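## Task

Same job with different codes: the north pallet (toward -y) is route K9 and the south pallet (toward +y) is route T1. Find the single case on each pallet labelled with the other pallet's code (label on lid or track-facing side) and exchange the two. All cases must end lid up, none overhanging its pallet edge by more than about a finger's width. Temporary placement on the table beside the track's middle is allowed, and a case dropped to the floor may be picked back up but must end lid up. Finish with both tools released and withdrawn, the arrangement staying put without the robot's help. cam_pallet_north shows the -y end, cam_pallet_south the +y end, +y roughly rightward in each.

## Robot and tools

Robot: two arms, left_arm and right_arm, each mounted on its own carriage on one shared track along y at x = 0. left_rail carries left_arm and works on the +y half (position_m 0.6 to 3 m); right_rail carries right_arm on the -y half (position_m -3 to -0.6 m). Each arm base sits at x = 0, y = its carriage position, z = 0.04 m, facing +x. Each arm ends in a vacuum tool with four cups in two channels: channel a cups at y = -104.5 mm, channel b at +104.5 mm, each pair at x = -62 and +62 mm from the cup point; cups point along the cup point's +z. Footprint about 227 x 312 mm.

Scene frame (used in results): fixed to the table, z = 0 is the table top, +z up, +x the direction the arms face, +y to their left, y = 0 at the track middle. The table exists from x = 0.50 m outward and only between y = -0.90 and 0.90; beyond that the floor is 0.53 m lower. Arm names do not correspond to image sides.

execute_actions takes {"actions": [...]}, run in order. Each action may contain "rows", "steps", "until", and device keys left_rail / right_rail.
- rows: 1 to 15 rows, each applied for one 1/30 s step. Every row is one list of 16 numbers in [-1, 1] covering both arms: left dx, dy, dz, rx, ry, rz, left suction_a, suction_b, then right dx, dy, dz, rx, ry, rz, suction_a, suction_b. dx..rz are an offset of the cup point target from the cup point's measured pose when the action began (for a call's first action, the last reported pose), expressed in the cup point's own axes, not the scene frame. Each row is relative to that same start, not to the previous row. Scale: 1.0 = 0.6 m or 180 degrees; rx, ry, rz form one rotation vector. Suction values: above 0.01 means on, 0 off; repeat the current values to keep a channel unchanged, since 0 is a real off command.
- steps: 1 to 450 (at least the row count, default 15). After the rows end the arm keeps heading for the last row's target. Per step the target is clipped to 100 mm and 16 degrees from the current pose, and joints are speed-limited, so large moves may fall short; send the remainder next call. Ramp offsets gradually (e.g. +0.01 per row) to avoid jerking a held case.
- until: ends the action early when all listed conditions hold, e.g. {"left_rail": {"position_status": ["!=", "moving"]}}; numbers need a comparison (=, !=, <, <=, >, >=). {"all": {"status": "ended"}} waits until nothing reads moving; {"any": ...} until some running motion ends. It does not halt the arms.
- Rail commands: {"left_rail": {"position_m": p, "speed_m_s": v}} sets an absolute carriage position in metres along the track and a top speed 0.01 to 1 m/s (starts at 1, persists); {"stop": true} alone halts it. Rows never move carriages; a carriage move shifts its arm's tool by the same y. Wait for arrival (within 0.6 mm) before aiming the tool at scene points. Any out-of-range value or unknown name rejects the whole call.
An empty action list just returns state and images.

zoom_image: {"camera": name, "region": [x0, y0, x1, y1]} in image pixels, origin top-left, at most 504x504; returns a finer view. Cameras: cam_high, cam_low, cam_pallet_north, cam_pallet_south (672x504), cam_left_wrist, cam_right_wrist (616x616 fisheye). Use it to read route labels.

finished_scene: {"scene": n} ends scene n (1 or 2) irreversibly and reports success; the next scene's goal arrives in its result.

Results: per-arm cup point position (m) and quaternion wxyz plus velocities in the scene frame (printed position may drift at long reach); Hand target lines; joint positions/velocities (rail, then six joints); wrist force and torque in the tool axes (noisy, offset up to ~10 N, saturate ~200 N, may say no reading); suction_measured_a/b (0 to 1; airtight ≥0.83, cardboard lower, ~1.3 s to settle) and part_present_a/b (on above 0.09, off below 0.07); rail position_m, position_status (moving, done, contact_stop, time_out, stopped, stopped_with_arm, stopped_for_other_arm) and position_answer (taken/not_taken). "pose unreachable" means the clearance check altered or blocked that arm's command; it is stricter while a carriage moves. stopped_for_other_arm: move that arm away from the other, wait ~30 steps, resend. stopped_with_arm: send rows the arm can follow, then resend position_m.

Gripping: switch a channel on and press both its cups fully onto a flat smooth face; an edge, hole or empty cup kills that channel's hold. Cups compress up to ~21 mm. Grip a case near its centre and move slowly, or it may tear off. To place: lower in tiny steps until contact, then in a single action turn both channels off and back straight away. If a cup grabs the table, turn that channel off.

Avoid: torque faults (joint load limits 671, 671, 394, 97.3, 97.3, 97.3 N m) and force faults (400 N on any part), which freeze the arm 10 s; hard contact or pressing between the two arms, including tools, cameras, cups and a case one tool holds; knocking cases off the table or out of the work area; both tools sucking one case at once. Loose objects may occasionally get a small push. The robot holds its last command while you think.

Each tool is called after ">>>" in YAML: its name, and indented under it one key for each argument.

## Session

>>> execute_actions:
  actions: []

Scene clock: 0.00 s.
left_arm: end_effector_position=(+0.8493, +2.3250, +0.4403) suction_measured_a=0.00 part_present_a=0 suction_measured_b=0.00 part_present_b=0 end_effector_quat_wxyz=(+0.000, -0.001, +1.000, -0.000) end_effector_velocity=(-0.000, +0.000, +0.000) end_effector_angular_velocity=(-0.000, -0.000, +0.000) | right_arm: end_effector_position=(+0.8510, -1.3862, +0.4409) suction_measured_a=0.00 part_present_a=0 suction_measured_b=0.00 part_present_b=0 end_effector_quat_wxyz=(+0.001, -0.000, +1.000, +0.000) end_effector_velocity=(+0.000, -0.000, -0.000) end_effector_angular_velocity=(+0.000, +0.000, -0.000)
Joint positions: left_arm=[ 2.324 -0.238 -1.499  2.093 -2.165 -1.571  1.332] | right_arm=[-1.388 -0.237 -1.498  2.091 -2.166 -1.57   1.333]
Joint velocities: left_arm=[ 0.  0. -0.  0. -0.  0. -0.] | right_arm=[ 0. -0.  0. -0.  0. -0. -0.]
Wrist force (N, on the end effector, along its own x y z axes, offset not removed): no reading
Wrist torque (N m, same axes, about the end effector's origin, offset not removed): no reading
Hand target (left_arm): +0.849, +2.325, +0.440; +0.000, -0.001, +1.000, -0.000
Hand target (right_arm): +0.851, -1.386, +0.441; +0.001, -0.000, +1.000, +0.000
left_rail: position_m=2.324 position_m_goal=2.324 speed_m_s=1.00 position_status=done position_answer=taken refusals=0
right_rail: position_m=-1.388 position_m_goal=-1.388 speed_m_s=1.00 position_status=done position_answer=taken refusals=0

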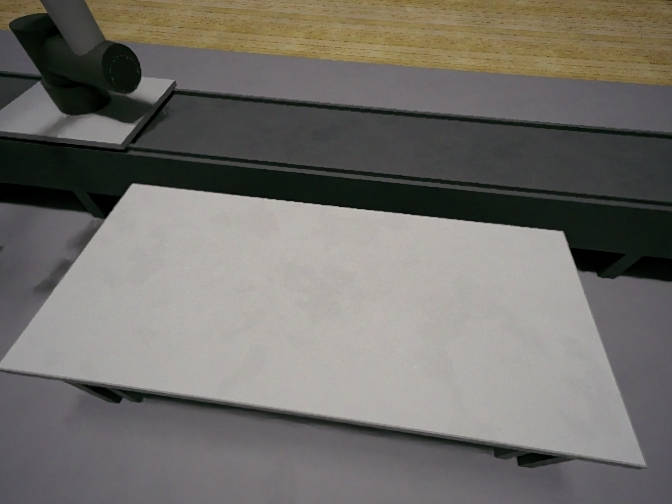

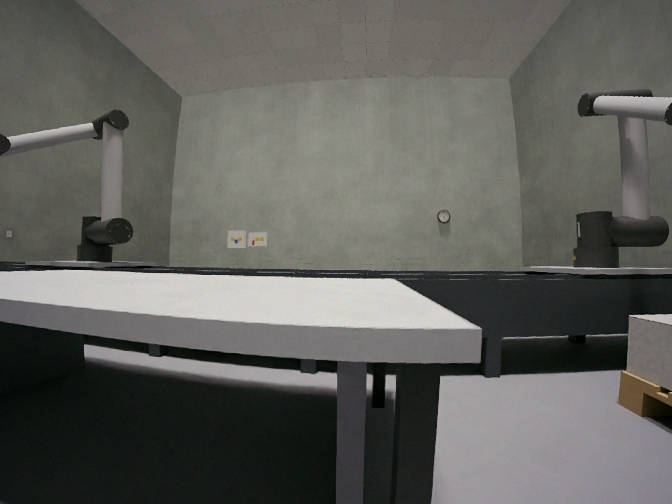

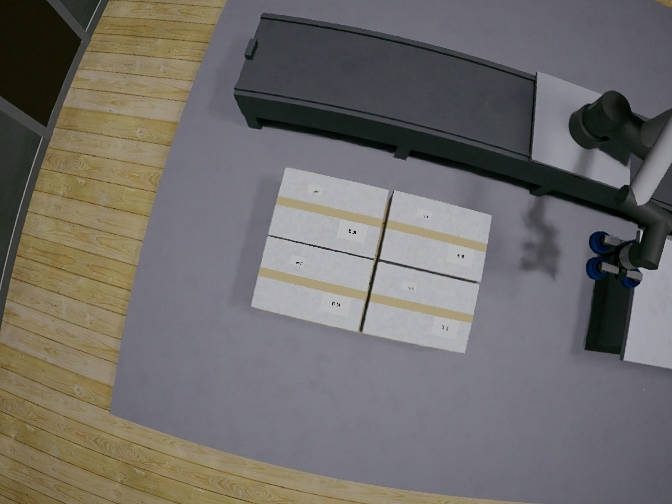

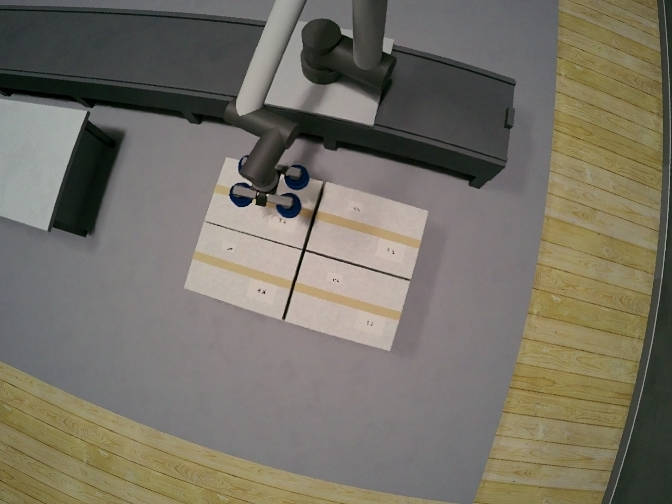

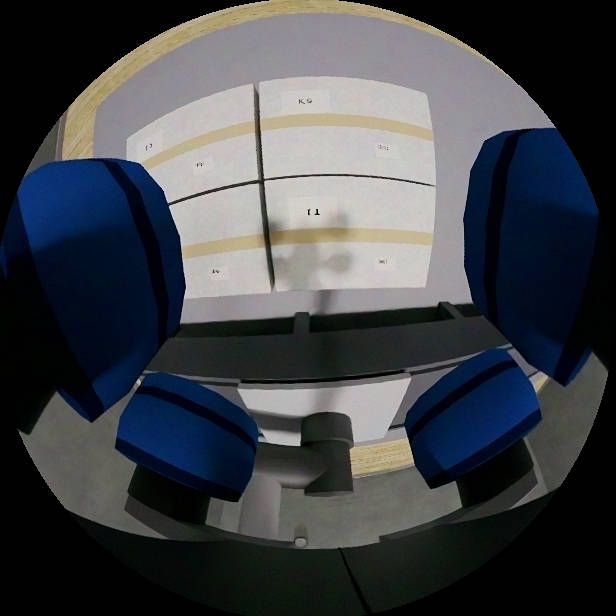

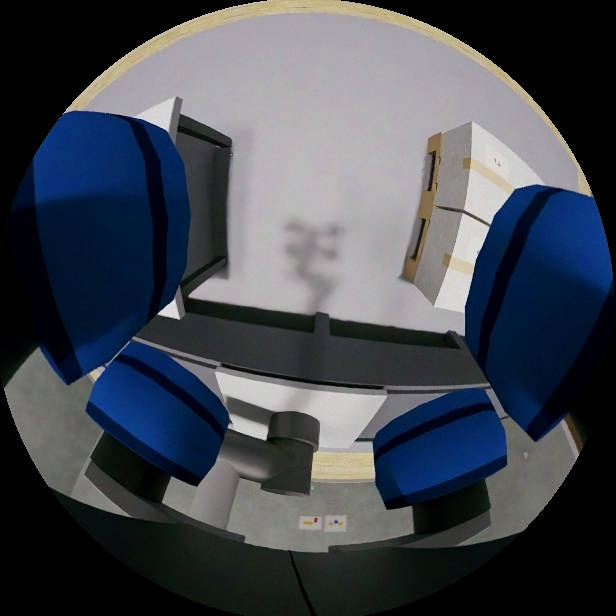

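>>> zoom_image:
  camera: "cam_pallet_north"
  region: [240, 155, 510, 365]

>>> zoom_image:
  camera: "cam_pallet_south"
  region: [170, 145, 440, 360]

>>> zoom_image:
  camera: "cam_left_wrist"
  region: [110, 60, 460, 320]

>>> zoom_image:
  camera: "cam_right_wrist"
  region: [380, 100, 560, 330]

Region (240, 155, 510, 365) of cam_pallet_north's 672x504 image, scaled by 1.867, with more detail than that image has.

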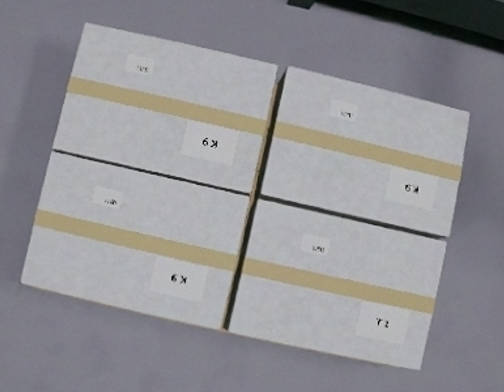

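Region (170, 145, 440, 360) of cam_pallet_south's 672x504 image, scaled by 1.867, with more detail than that image has; it fills the top 401 rows of this view, and the rest is white.

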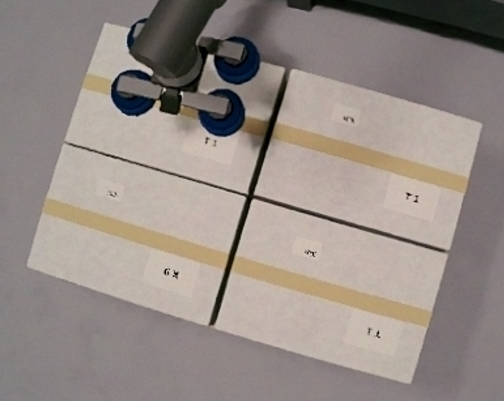

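Region (110, 60, 460, 320) of cam_left_wrist's 616x616 image, scaled by 1.440, with more detail than that image has; it fills the top 374 rows of this view, and the rest is white.

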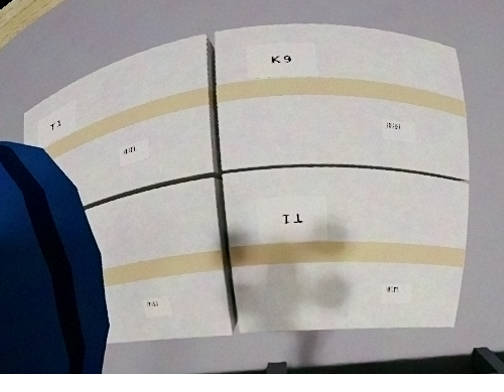

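Region (380, 100, 560, 330) of cam_right_wrist's 616x616 image, scaled by 2.191, with more detail than that image has; it fills the left 394 columns of this view, and the rest is white.

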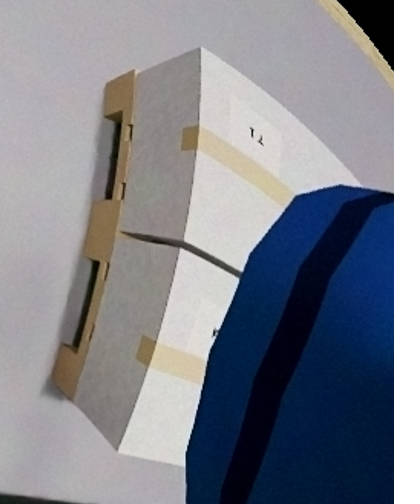

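>>> zoom_image:
  camera: "cam_left_wrist"
  region: [240, 65, 350, 195]

>>> zoom_image:
  camera: "cam_left_wrist"
  region: [350, 70, 460, 200]

>>> zoom_image:
  camera: "cam_low"
  region: [572, 290, 672, 430]

Region (240, 65, 350, 195) of cam_left_wrist's 616x616 image, scaled by 3.877, with more detail than that image has; it fills the left 426 columns of this view, and the rest is white.

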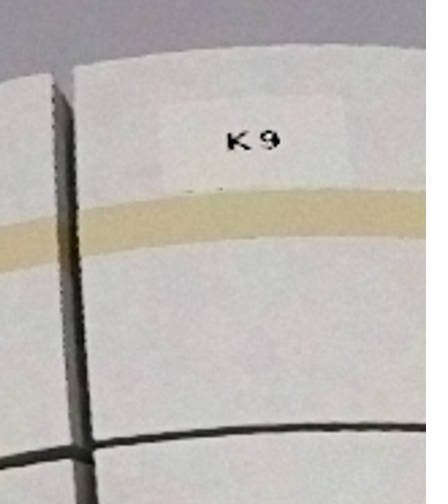

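Region (350, 70, 460, 200) of cam_left_wrist's 616x616 image, scaled by 3.877, with more detail than that image has; it fills the left 426 columns of this view, and the rest is white.

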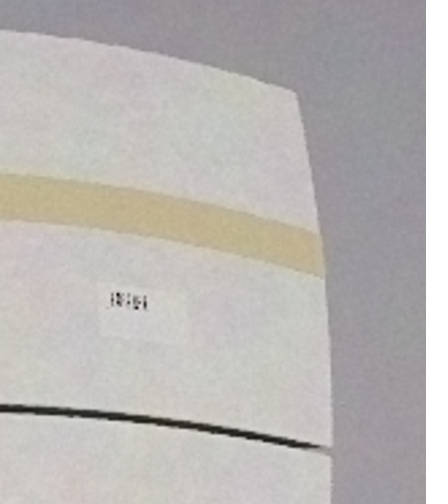

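Region (572, 290, 672, 430) of cam_low's 672x504 image, scaled by 3.600, with more detail than that image has; it fills the left 360 columns of this view, and the rest is white.

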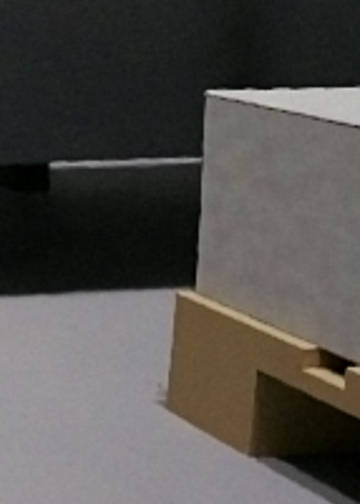

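>>> zoom_image:
  camera: "cam_pallet_south"
  region: [175, 210, 315, 330]

>>> zoom_image:
  camera: "cam_pallet_north"
  region: [350, 250, 490, 365]

Region (175, 210, 315, 330) of cam_pallet_south's 672x504 image, scaled by 3.600, with more detail than that image has; it fills the top 432 rows of this view, and the rest is white.

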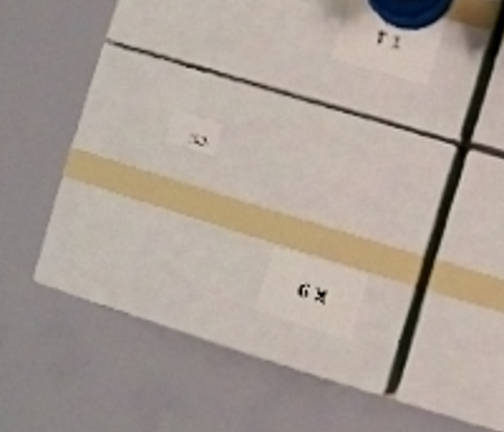

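Region (350, 250, 490, 365) of cam_pallet_north's 672x504 image, scaled by 3.600, with more detail than that image has; it fills the top 414 rows of this view, and the rest is white.

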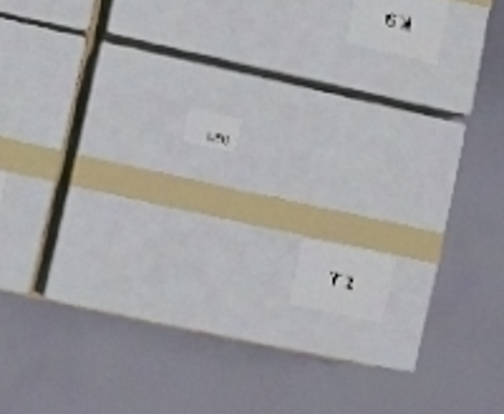

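>>> execute_actions:
  actions:
    - {"left_rail":{"position_m":2.724,"speed_m_s":0.3},"right_rail":{"position_m":-2.15,"speed_m_s":0.4},"steps":1}

Scene clock: 120.03 s.
left_arm: end_effector_position=(+0.8493, +2.3250, +0.4403) suction_measured_a=0.00 part_present_a=0 suction_measured_b=0.00 part_present_b=0 end_effector_quat_wxyz=(+0.000, -0.001, +1.000, -0.000) end_effector_velocity=(-0.000, +0.000, +0.000) end_effector_angular_velocity=(-0.000, -0.000, +0.000) | right_arm: end_effector_position=(+0.8510, -1.3862, +0.4409) suction_measured_a=0.00 part_present_a=0 suction_measured_b=0.00 part_present_b=0 end_effector_quat_wxyz=(+0.001, -0.000, +1.000, +0.000) end_effector_velocity=(+0.000, -0.000, -0.000) end_effector_angular_velocity=(-0.000, +0.000, -0.000)
Joint positions: left_arm=[ 2.324 -0.238 -1.499  2.093 -2.165 -1.571  1.332] | right_arm=[-1.388 -0.237 -1.498  2.091 -2.166 -1.57   1.333]
Joint velocities: left_arm=[ 0.  0. -0.  0. -0.  0. -0.] | right_arm=[ 0. -0.  0. -0. -0. -0.  0.]
Wrist force (N, on the end effector, along its own x y z axes, offset not removed): left_arm=[-3.5 -1.3 -3.2] | right_arm=[2.3 -4.5 -1.8]
Wrist torque (N m, same axes, about the end effector's origin, offset not removed): left_arm=[-0.01 0.56 -0.05] | right_arm=[-0.30 -0.15 0.33]
Hand target (left_arm): +0.849, +2.327, +0.440; +0.000, -0.001, +1.000, -0.000
Hand target (right_arm): +0.851, -1.388, +0.441; +0.001, -0.000, +1.000, +0.000
left_rail: position_m=2.324 position_m_goal=2.724 speed_m_s=0.30 position_status=moving position_answer=taken refusals=0
right_rail: position_m=-1.388 position_m_goal=-2.150 speed_m_s=0.40 position_status=moving position_answer=taken refusals=0

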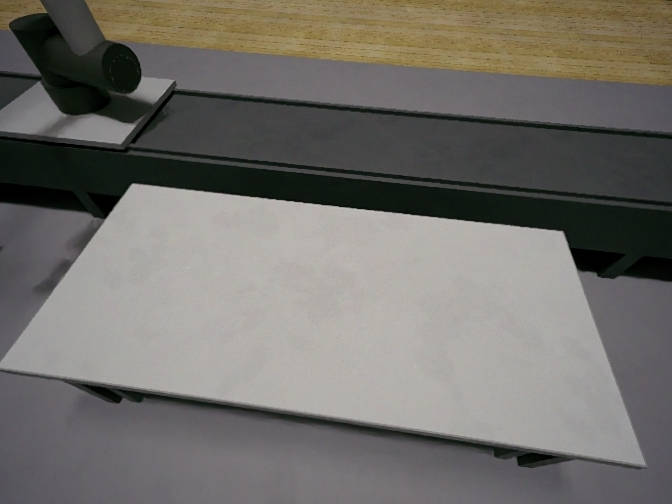

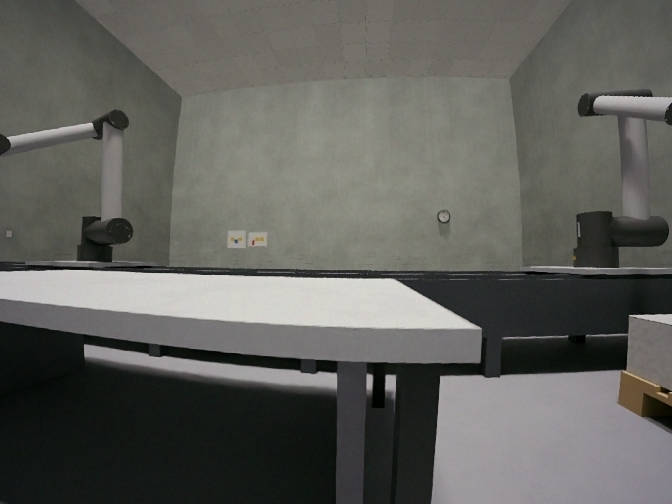

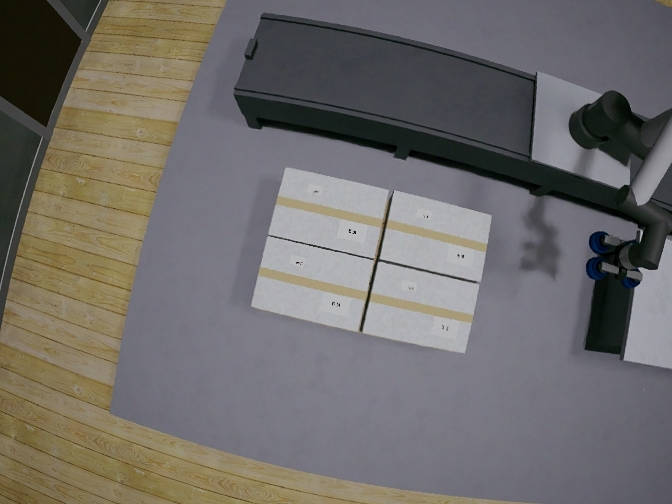

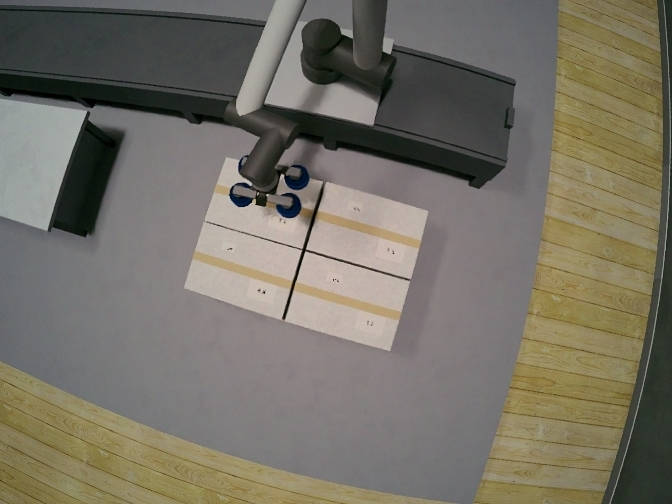

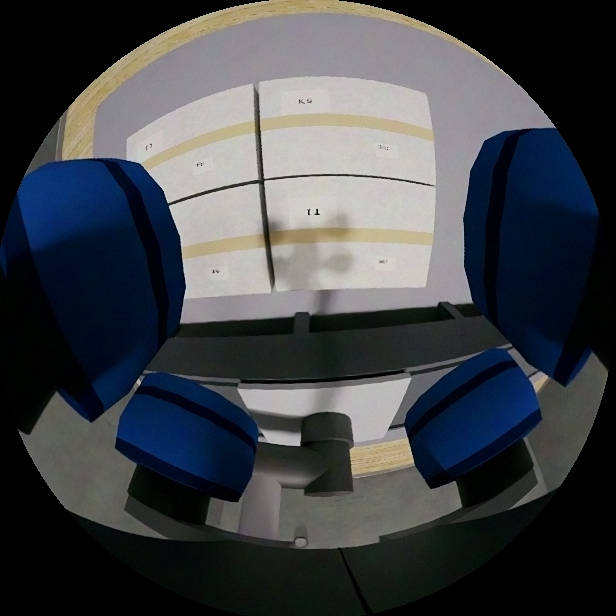

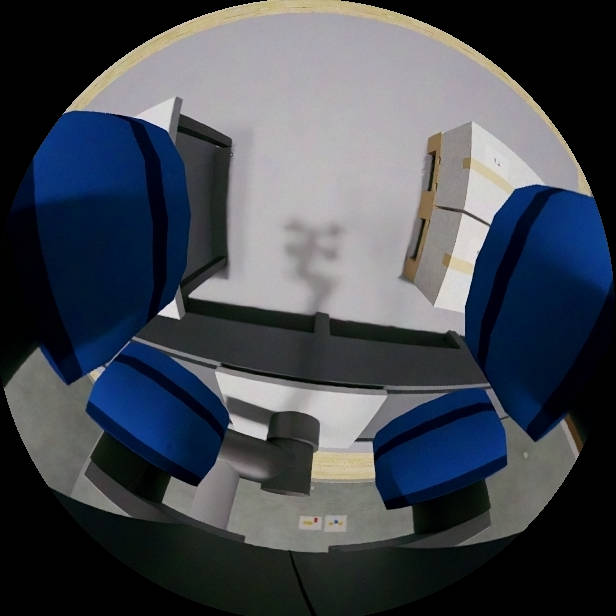

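>>> zoom_image:
  camera: "cam_left_wrist"
  region: [244, 70, 274, 100]

>>> zoom_image:
  camera: "cam_left_wrist"
  region: [248, 165, 278, 195]

>>> zoom_image:
  camera: "cam_left_wrist"
  region: [255, 275, 285, 305]

>>> zoom_image:
  camera: "cam_right_wrist"
  region: [420, 110, 490, 180]

>>> zoom_image:
  camera: "cam_right_wrist"
  region: [410, 180, 480, 250]

>>> zoom_image:
  camera: "cam_right_wrist"
  region: [395, 250, 465, 320]

Region (244, 70, 274, 100) of cam_left_wrist's 616x616 image, scaled by 16.800, with more detail than that image has.

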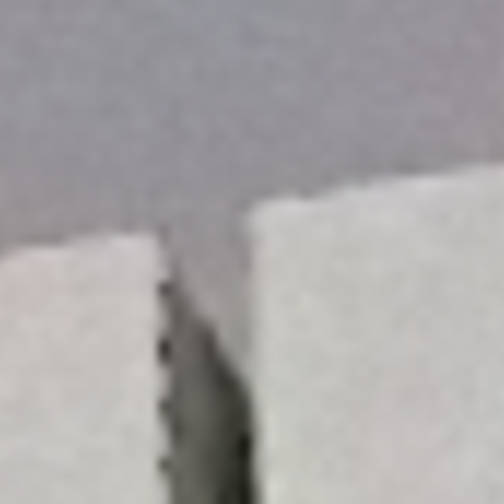

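Region (248, 165, 278, 195) of cam_left_wrist's 616x616 image, scaled by 16.800, with more detail than that image has.

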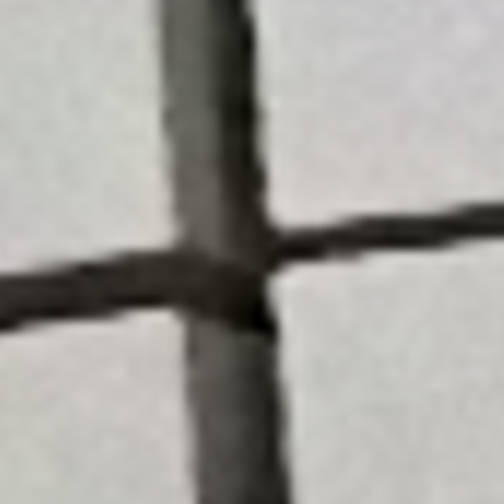

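Region (255, 275, 285, 305) of cam_left_wrist's 616x616 image, scaled by 16.800, with more detail than that image has.

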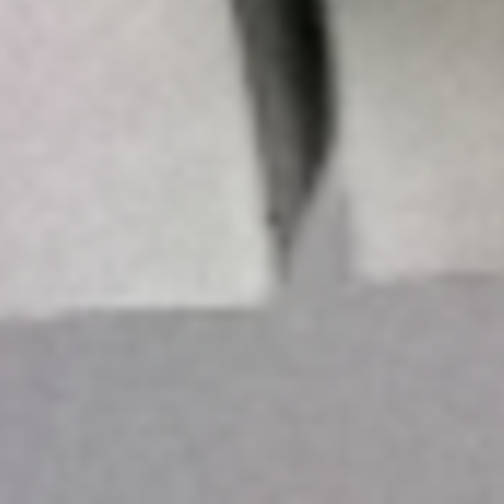

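Region (420, 110, 490, 180) of cam_right_wrist's 616x616 image, scaled by 7.200, with more detail than that image has.

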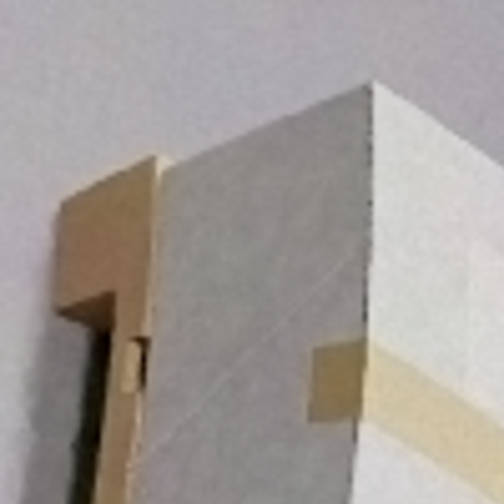

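Region (410, 180, 480, 250) of cam_right_wrist's 616x616 image, scaled by 7.200, with more detail than that image has.

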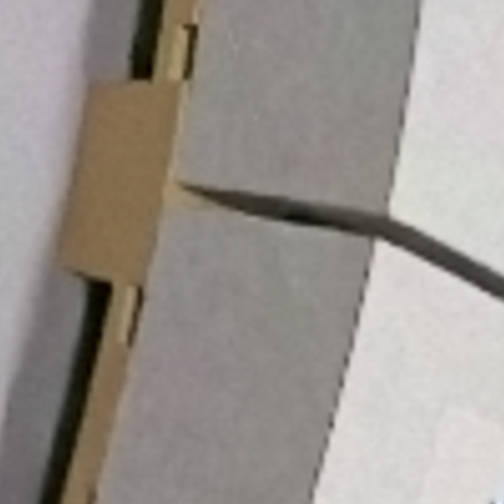

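Region (395, 250, 465, 320) of cam_right_wrist's 616x616 image, scaled by 7.200, with more detail than that image has.

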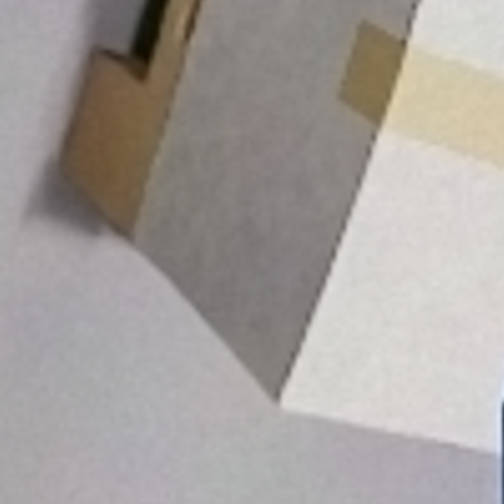

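>>> execute_actions:
  actions: []

Scene clock: 153.03 s.
left_arm: end_effector_position=(+0.8493, +2.7247, +0.4403) suction_measured_a=0.00 part_present_a=0 suction_measured_b=0.00 part_present_b=0 end_effector_quat_wxyz=(+0.000, -0.001, +1.000, -0.000) end_effector_velocity=(+0.000, +0.000, -0.000) end_effector_angular_velocity=(-0.000, +0.000, -0.000) | right_arm: end_effector_position=(+0.8510, -2.1486, +0.4409) suction_measured_a=0.00 part_present_a=0 suction_measured_b=0.00 part_present_b=0 end_effector_quat_wxyz=(+0.001, -0.000, +1.000, +0.000) end_effector_velocity=(-0.000, +0.000, +0.000) end_effector_angular_velocity=(-0.000, -0.000, +0.000)
Joint positions: left_arm=[ 2.724 -0.238 -1.499  2.093 -2.165 -1.571  1.332] | right_arm=[-2.15  -0.237 -1.498  2.091 -2.166 -1.57   1.333]
Joint velocities: left_arm=[ 0.  0.  0.  0. -0. -0.  0.] | right_arm=[ 0. -0. -0.  0. -0.  0. -0.]
Wrist force (N, on the end effector, along its own x y z axes, offset not removed): left_arm=[0.0 -5.3 3.0] | right_arm=[0.4 -4.7 -3.3]
Wrist torque (N m, same axes, about the end effector's origin, offset not removed): left_arm=[-0.69 0.11 -0.25] | right_arm=[-0.13 0.13 0.33]
Hand target (left_arm): +0.849, +2.725, +0.440; +0.000, -0.001, +1.000, -0.000
Hand target (right_arm): +0.851, -2.148, +0.441; +0.001, -0.000, +1.000, +0.000
left_rail: position_m=2.724 position_m_goal=2.724 speed_m_s=0.30 position_status=done position_answer=taken refusals=0
right_rail: position_m=-2.150 position_m_goal=-2.150 speed_m_s=0.40 position_status=done position_answer=taken refusals=0

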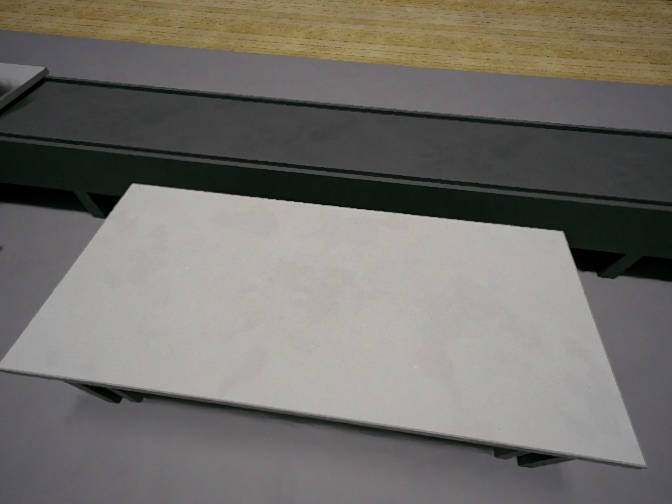

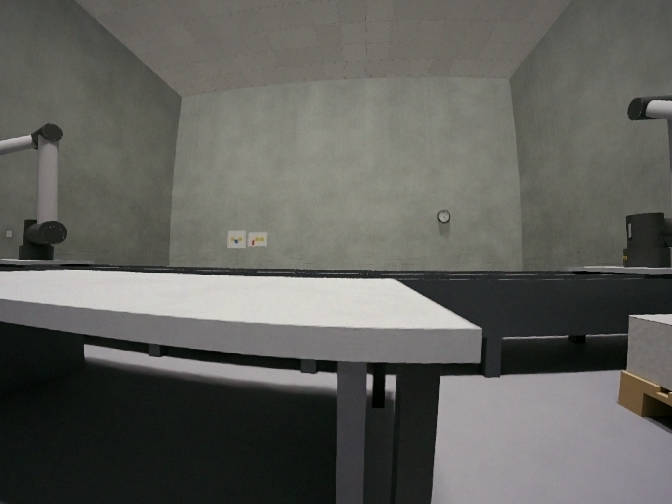

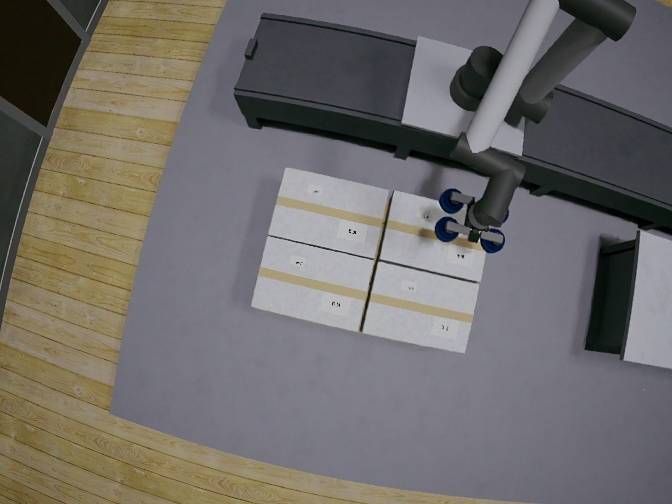

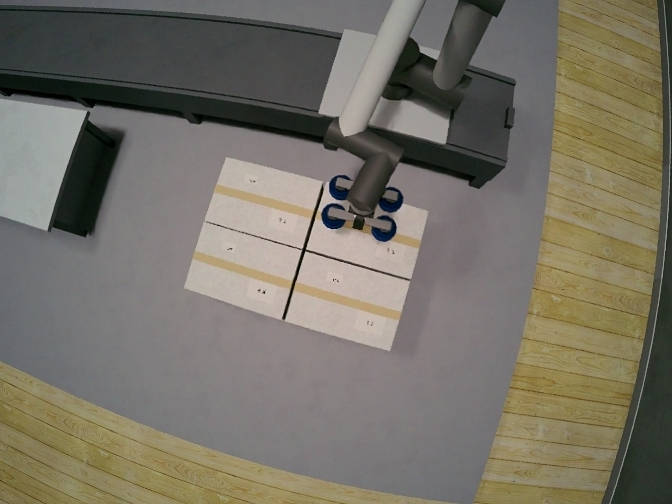

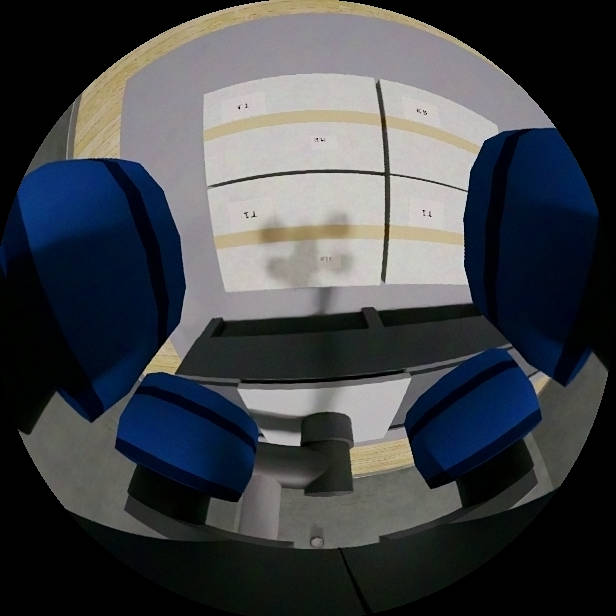

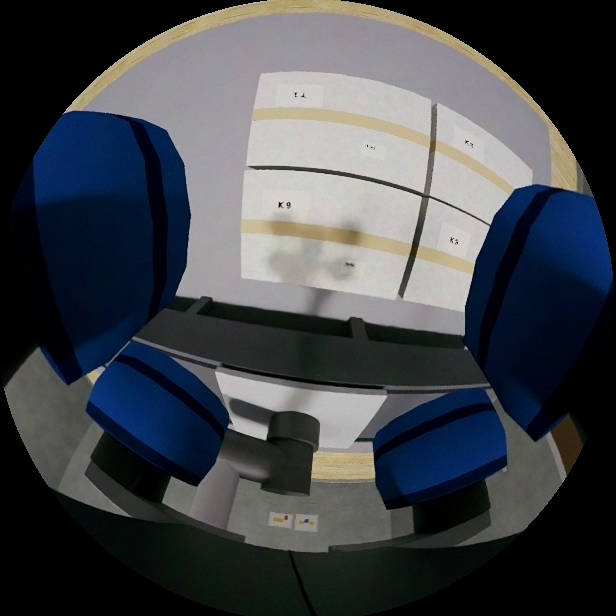

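>>> zoom_image:
  camera: "cam_left_wrist"
  region: [365, 66, 395, 96]

>>> zoom_image:
  camera: "cam_left_wrist"
  region: [373, 160, 403, 190]

>>> zoom_image:
  camera: "cam_left_wrist"
  region: [368, 268, 398, 298]

>>> zoom_image:
  camera: "cam_right_wrist"
  region: [246, 60, 276, 90]

>>> zoom_image:
  camera: "cam_right_wrist"
  region: [232, 152, 262, 182]

>>> zoom_image:
  camera: "cam_right_wrist"
  region: [228, 262, 258, 292]

>>> zoom_image:
  camera: "cam_right_wrist"
  region: [418, 86, 448, 116]

>>> zoom_image:
  camera: "cam_right_wrist"
  region: [412, 180, 442, 210]

Region (365, 66, 395, 96) of cam_left_wrist's 616x616 image, scaled by 16.800, with more detail than that image has.

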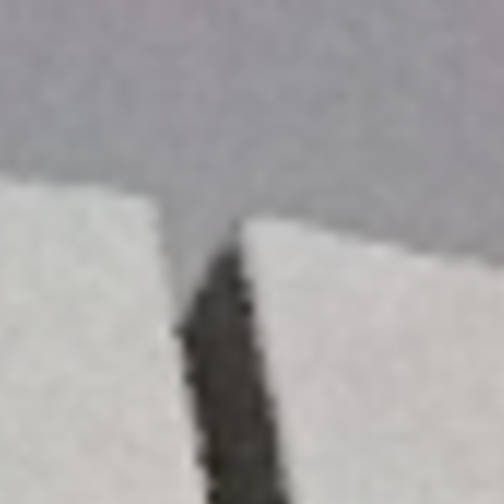

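Region (373, 160, 403, 190) of cam_left_wrist's 616x616 image, scaled by 16.800, with more detail than that image has.

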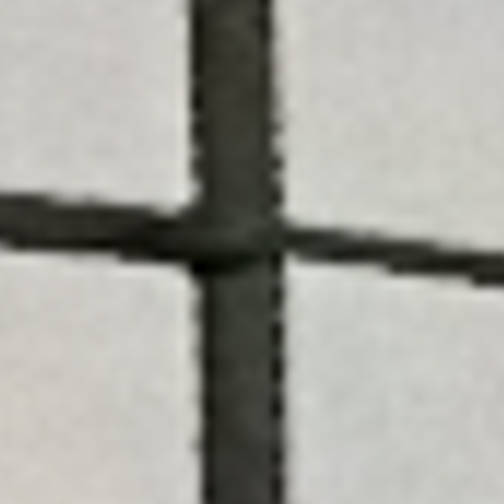

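Region (368, 268, 398, 298) of cam_left_wrist's 616x616 image, scaled by 16.800, with more detail than that image has.

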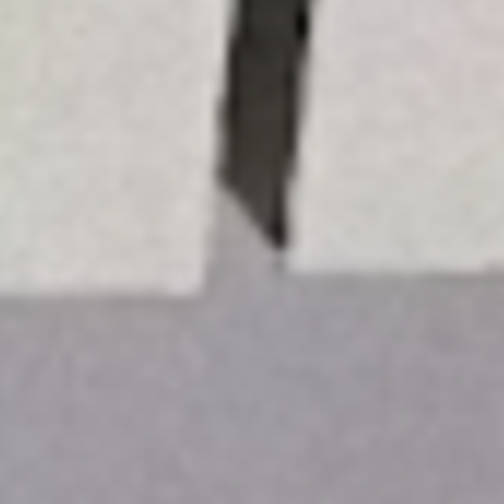

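Region (246, 60, 276, 90) of cam_right_wrist's 616x616 image, scaled by 16.800, with more detail than that image has.

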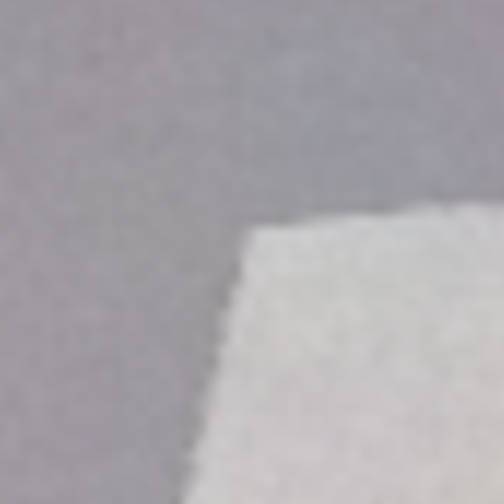

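Region (232, 152, 262, 182) of cam_right_wrist's 616x616 image, scaled by 16.800, with more detail than that image has.

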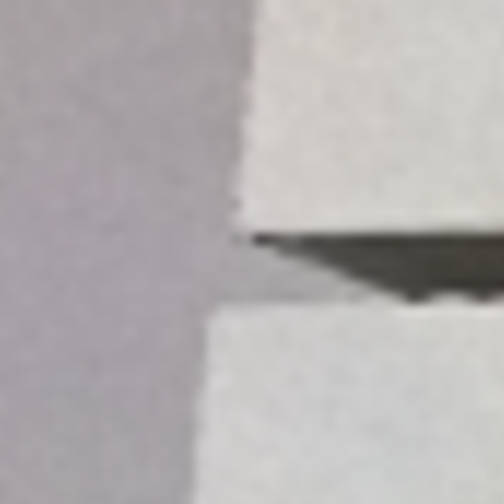

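Region (228, 262, 258, 292) of cam_right_wrist's 616x616 image, scaled by 16.800, with more detail than that image has.

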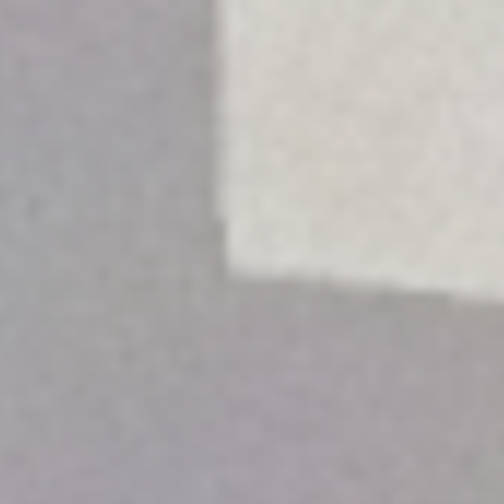

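Region (418, 86, 448, 116) of cam_right_wrist's 616x616 image, scaled by 16.800, with more detail than that image has.

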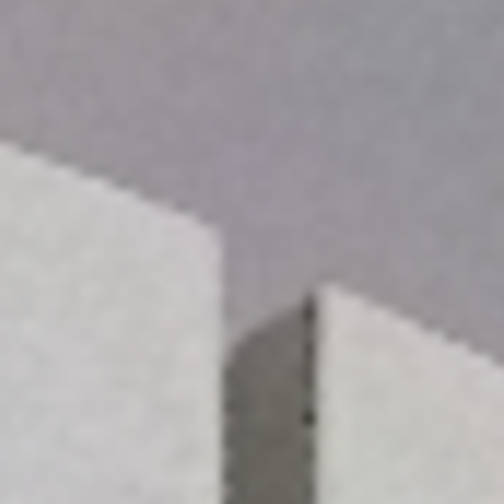

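Region (412, 180, 442, 210) of cam_right_wrist's 616x616 image, scaled by 16.800, with more detail than that image has.

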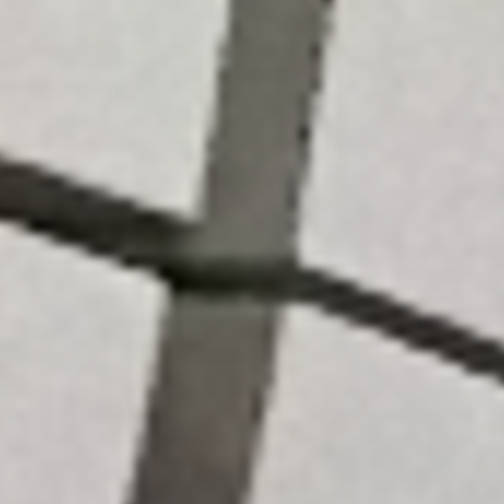

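>>> execute_actions:
  actions:
    - {"right_rail":{"position_m":-2.73,"speed_m_s":0.3},"steps":1}

Scene clock: 273.07 s.
left_arm: end_effector_position=(+0.8493, +2.7247, +0.4403) suction_measured_a=0.00 part_present_a=0 suction_measured_b=0.00 part_present_b=0 end_effector_quat_wxyz=(+0.000, -0.001, +1.000, -0.000) end_effector_velocity=(-0.000, +0.000, +0.000) end_effector_angular_velocity=(-0.000, -0.000, -0.000) | right_arm: end_effector_position=(+0.8510, -2.1486, +0.4409) suction_measured_a=0.00 part_present_a=0 suction_measured_b=0.00 part_present_b=0 end_effector_quat_wxyz=(+0.001, -0.000, +1.000, +0.000) end_effector_velocity=(+0.000, -0.000, -0.000) end_effector_angular_velocity=(+0.000, +0.000, -0.000)
Joint positions: left_arm=[ 2.724 -0.238 -1.499  2.093 -2.165 -1.571  1.332] | right_arm=[-2.15  -0.237 -1.498  2.091 -2.166 -1.57   1.333]
Joint velocities: left_arm=[ 0.  0. -0.  0.  0.  0.  0.] | right_arm=[ 0. -0.  0.  0.  0.  0.  0.]
Wrist force (N, on the end effector, along its own x y z axes, offset not removed): left_arm=[1.1 -6.3 -4.5] | right_arm=[2.3 -8.6 -4.4]
Wrist torque (N m, same axes, about the end effector's origin, offset not removed): left_arm=[-0.60 0.10 -0.22] | right_arm=[-0.94 -0.02 0.45]
Hand target (left_arm): +0.849, +2.725, +0.440; +0.000, -0.001, +1.000, -0.000
Hand target (right_arm): +0.851, -2.151, +0.441; +0.001, -0.000, +1.000, +0.000
left_rail: position_m=2.724 position_m_goal=2.724 speed_m_s=0.30 position_status=done position_answer=taken refusals=0
right_rail: position_m=-2.150 position_m_goal=-2.730 speed_m_s=0.30 position_status=moving position_answer=taken refusals=0

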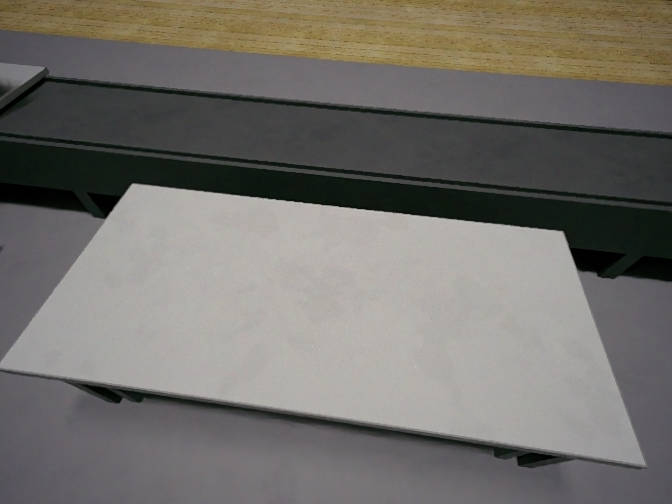

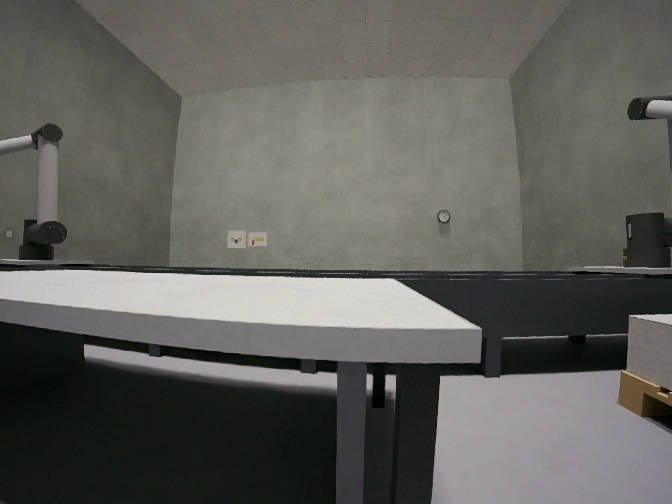

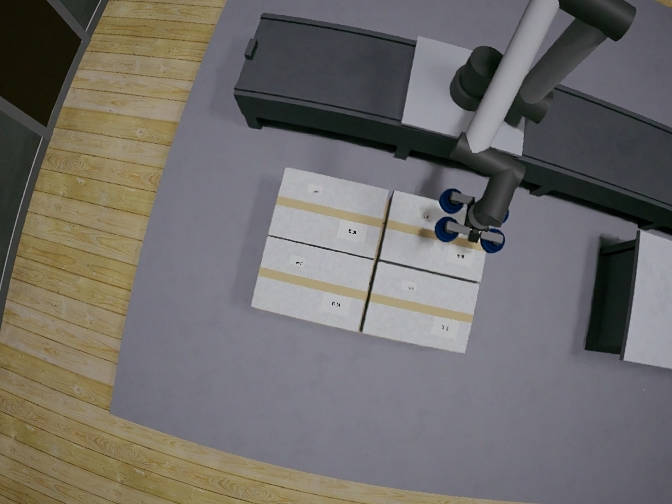

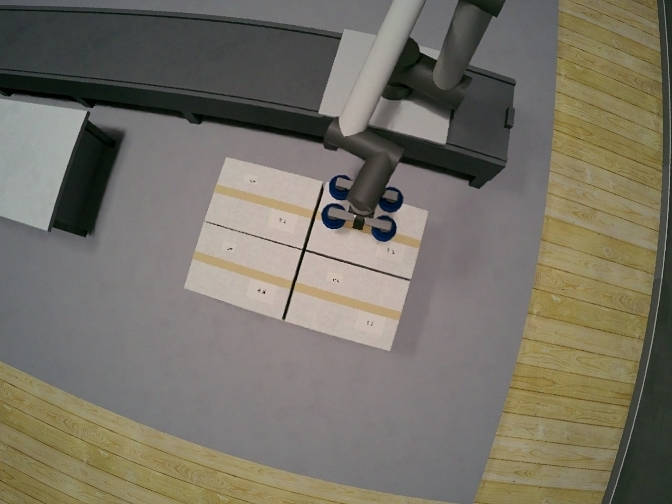

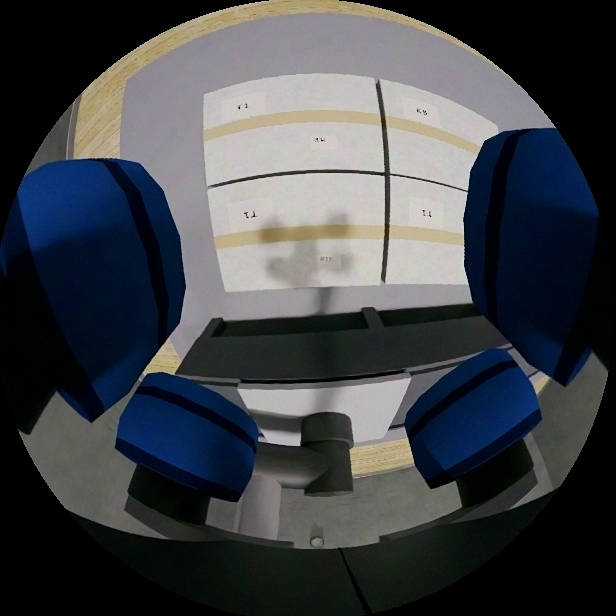

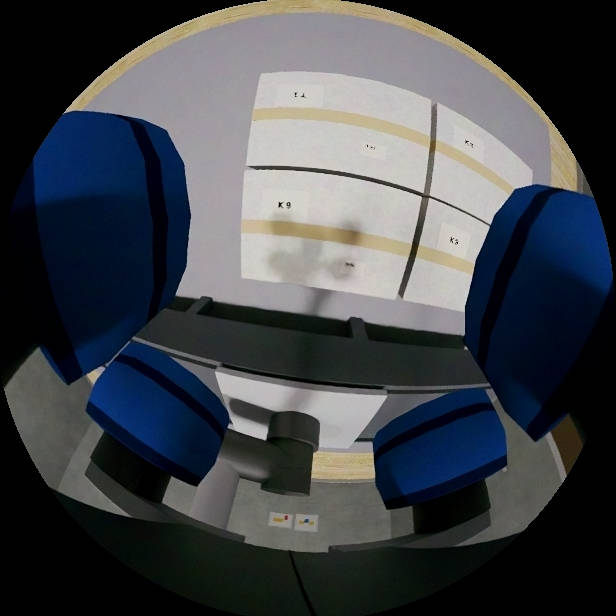

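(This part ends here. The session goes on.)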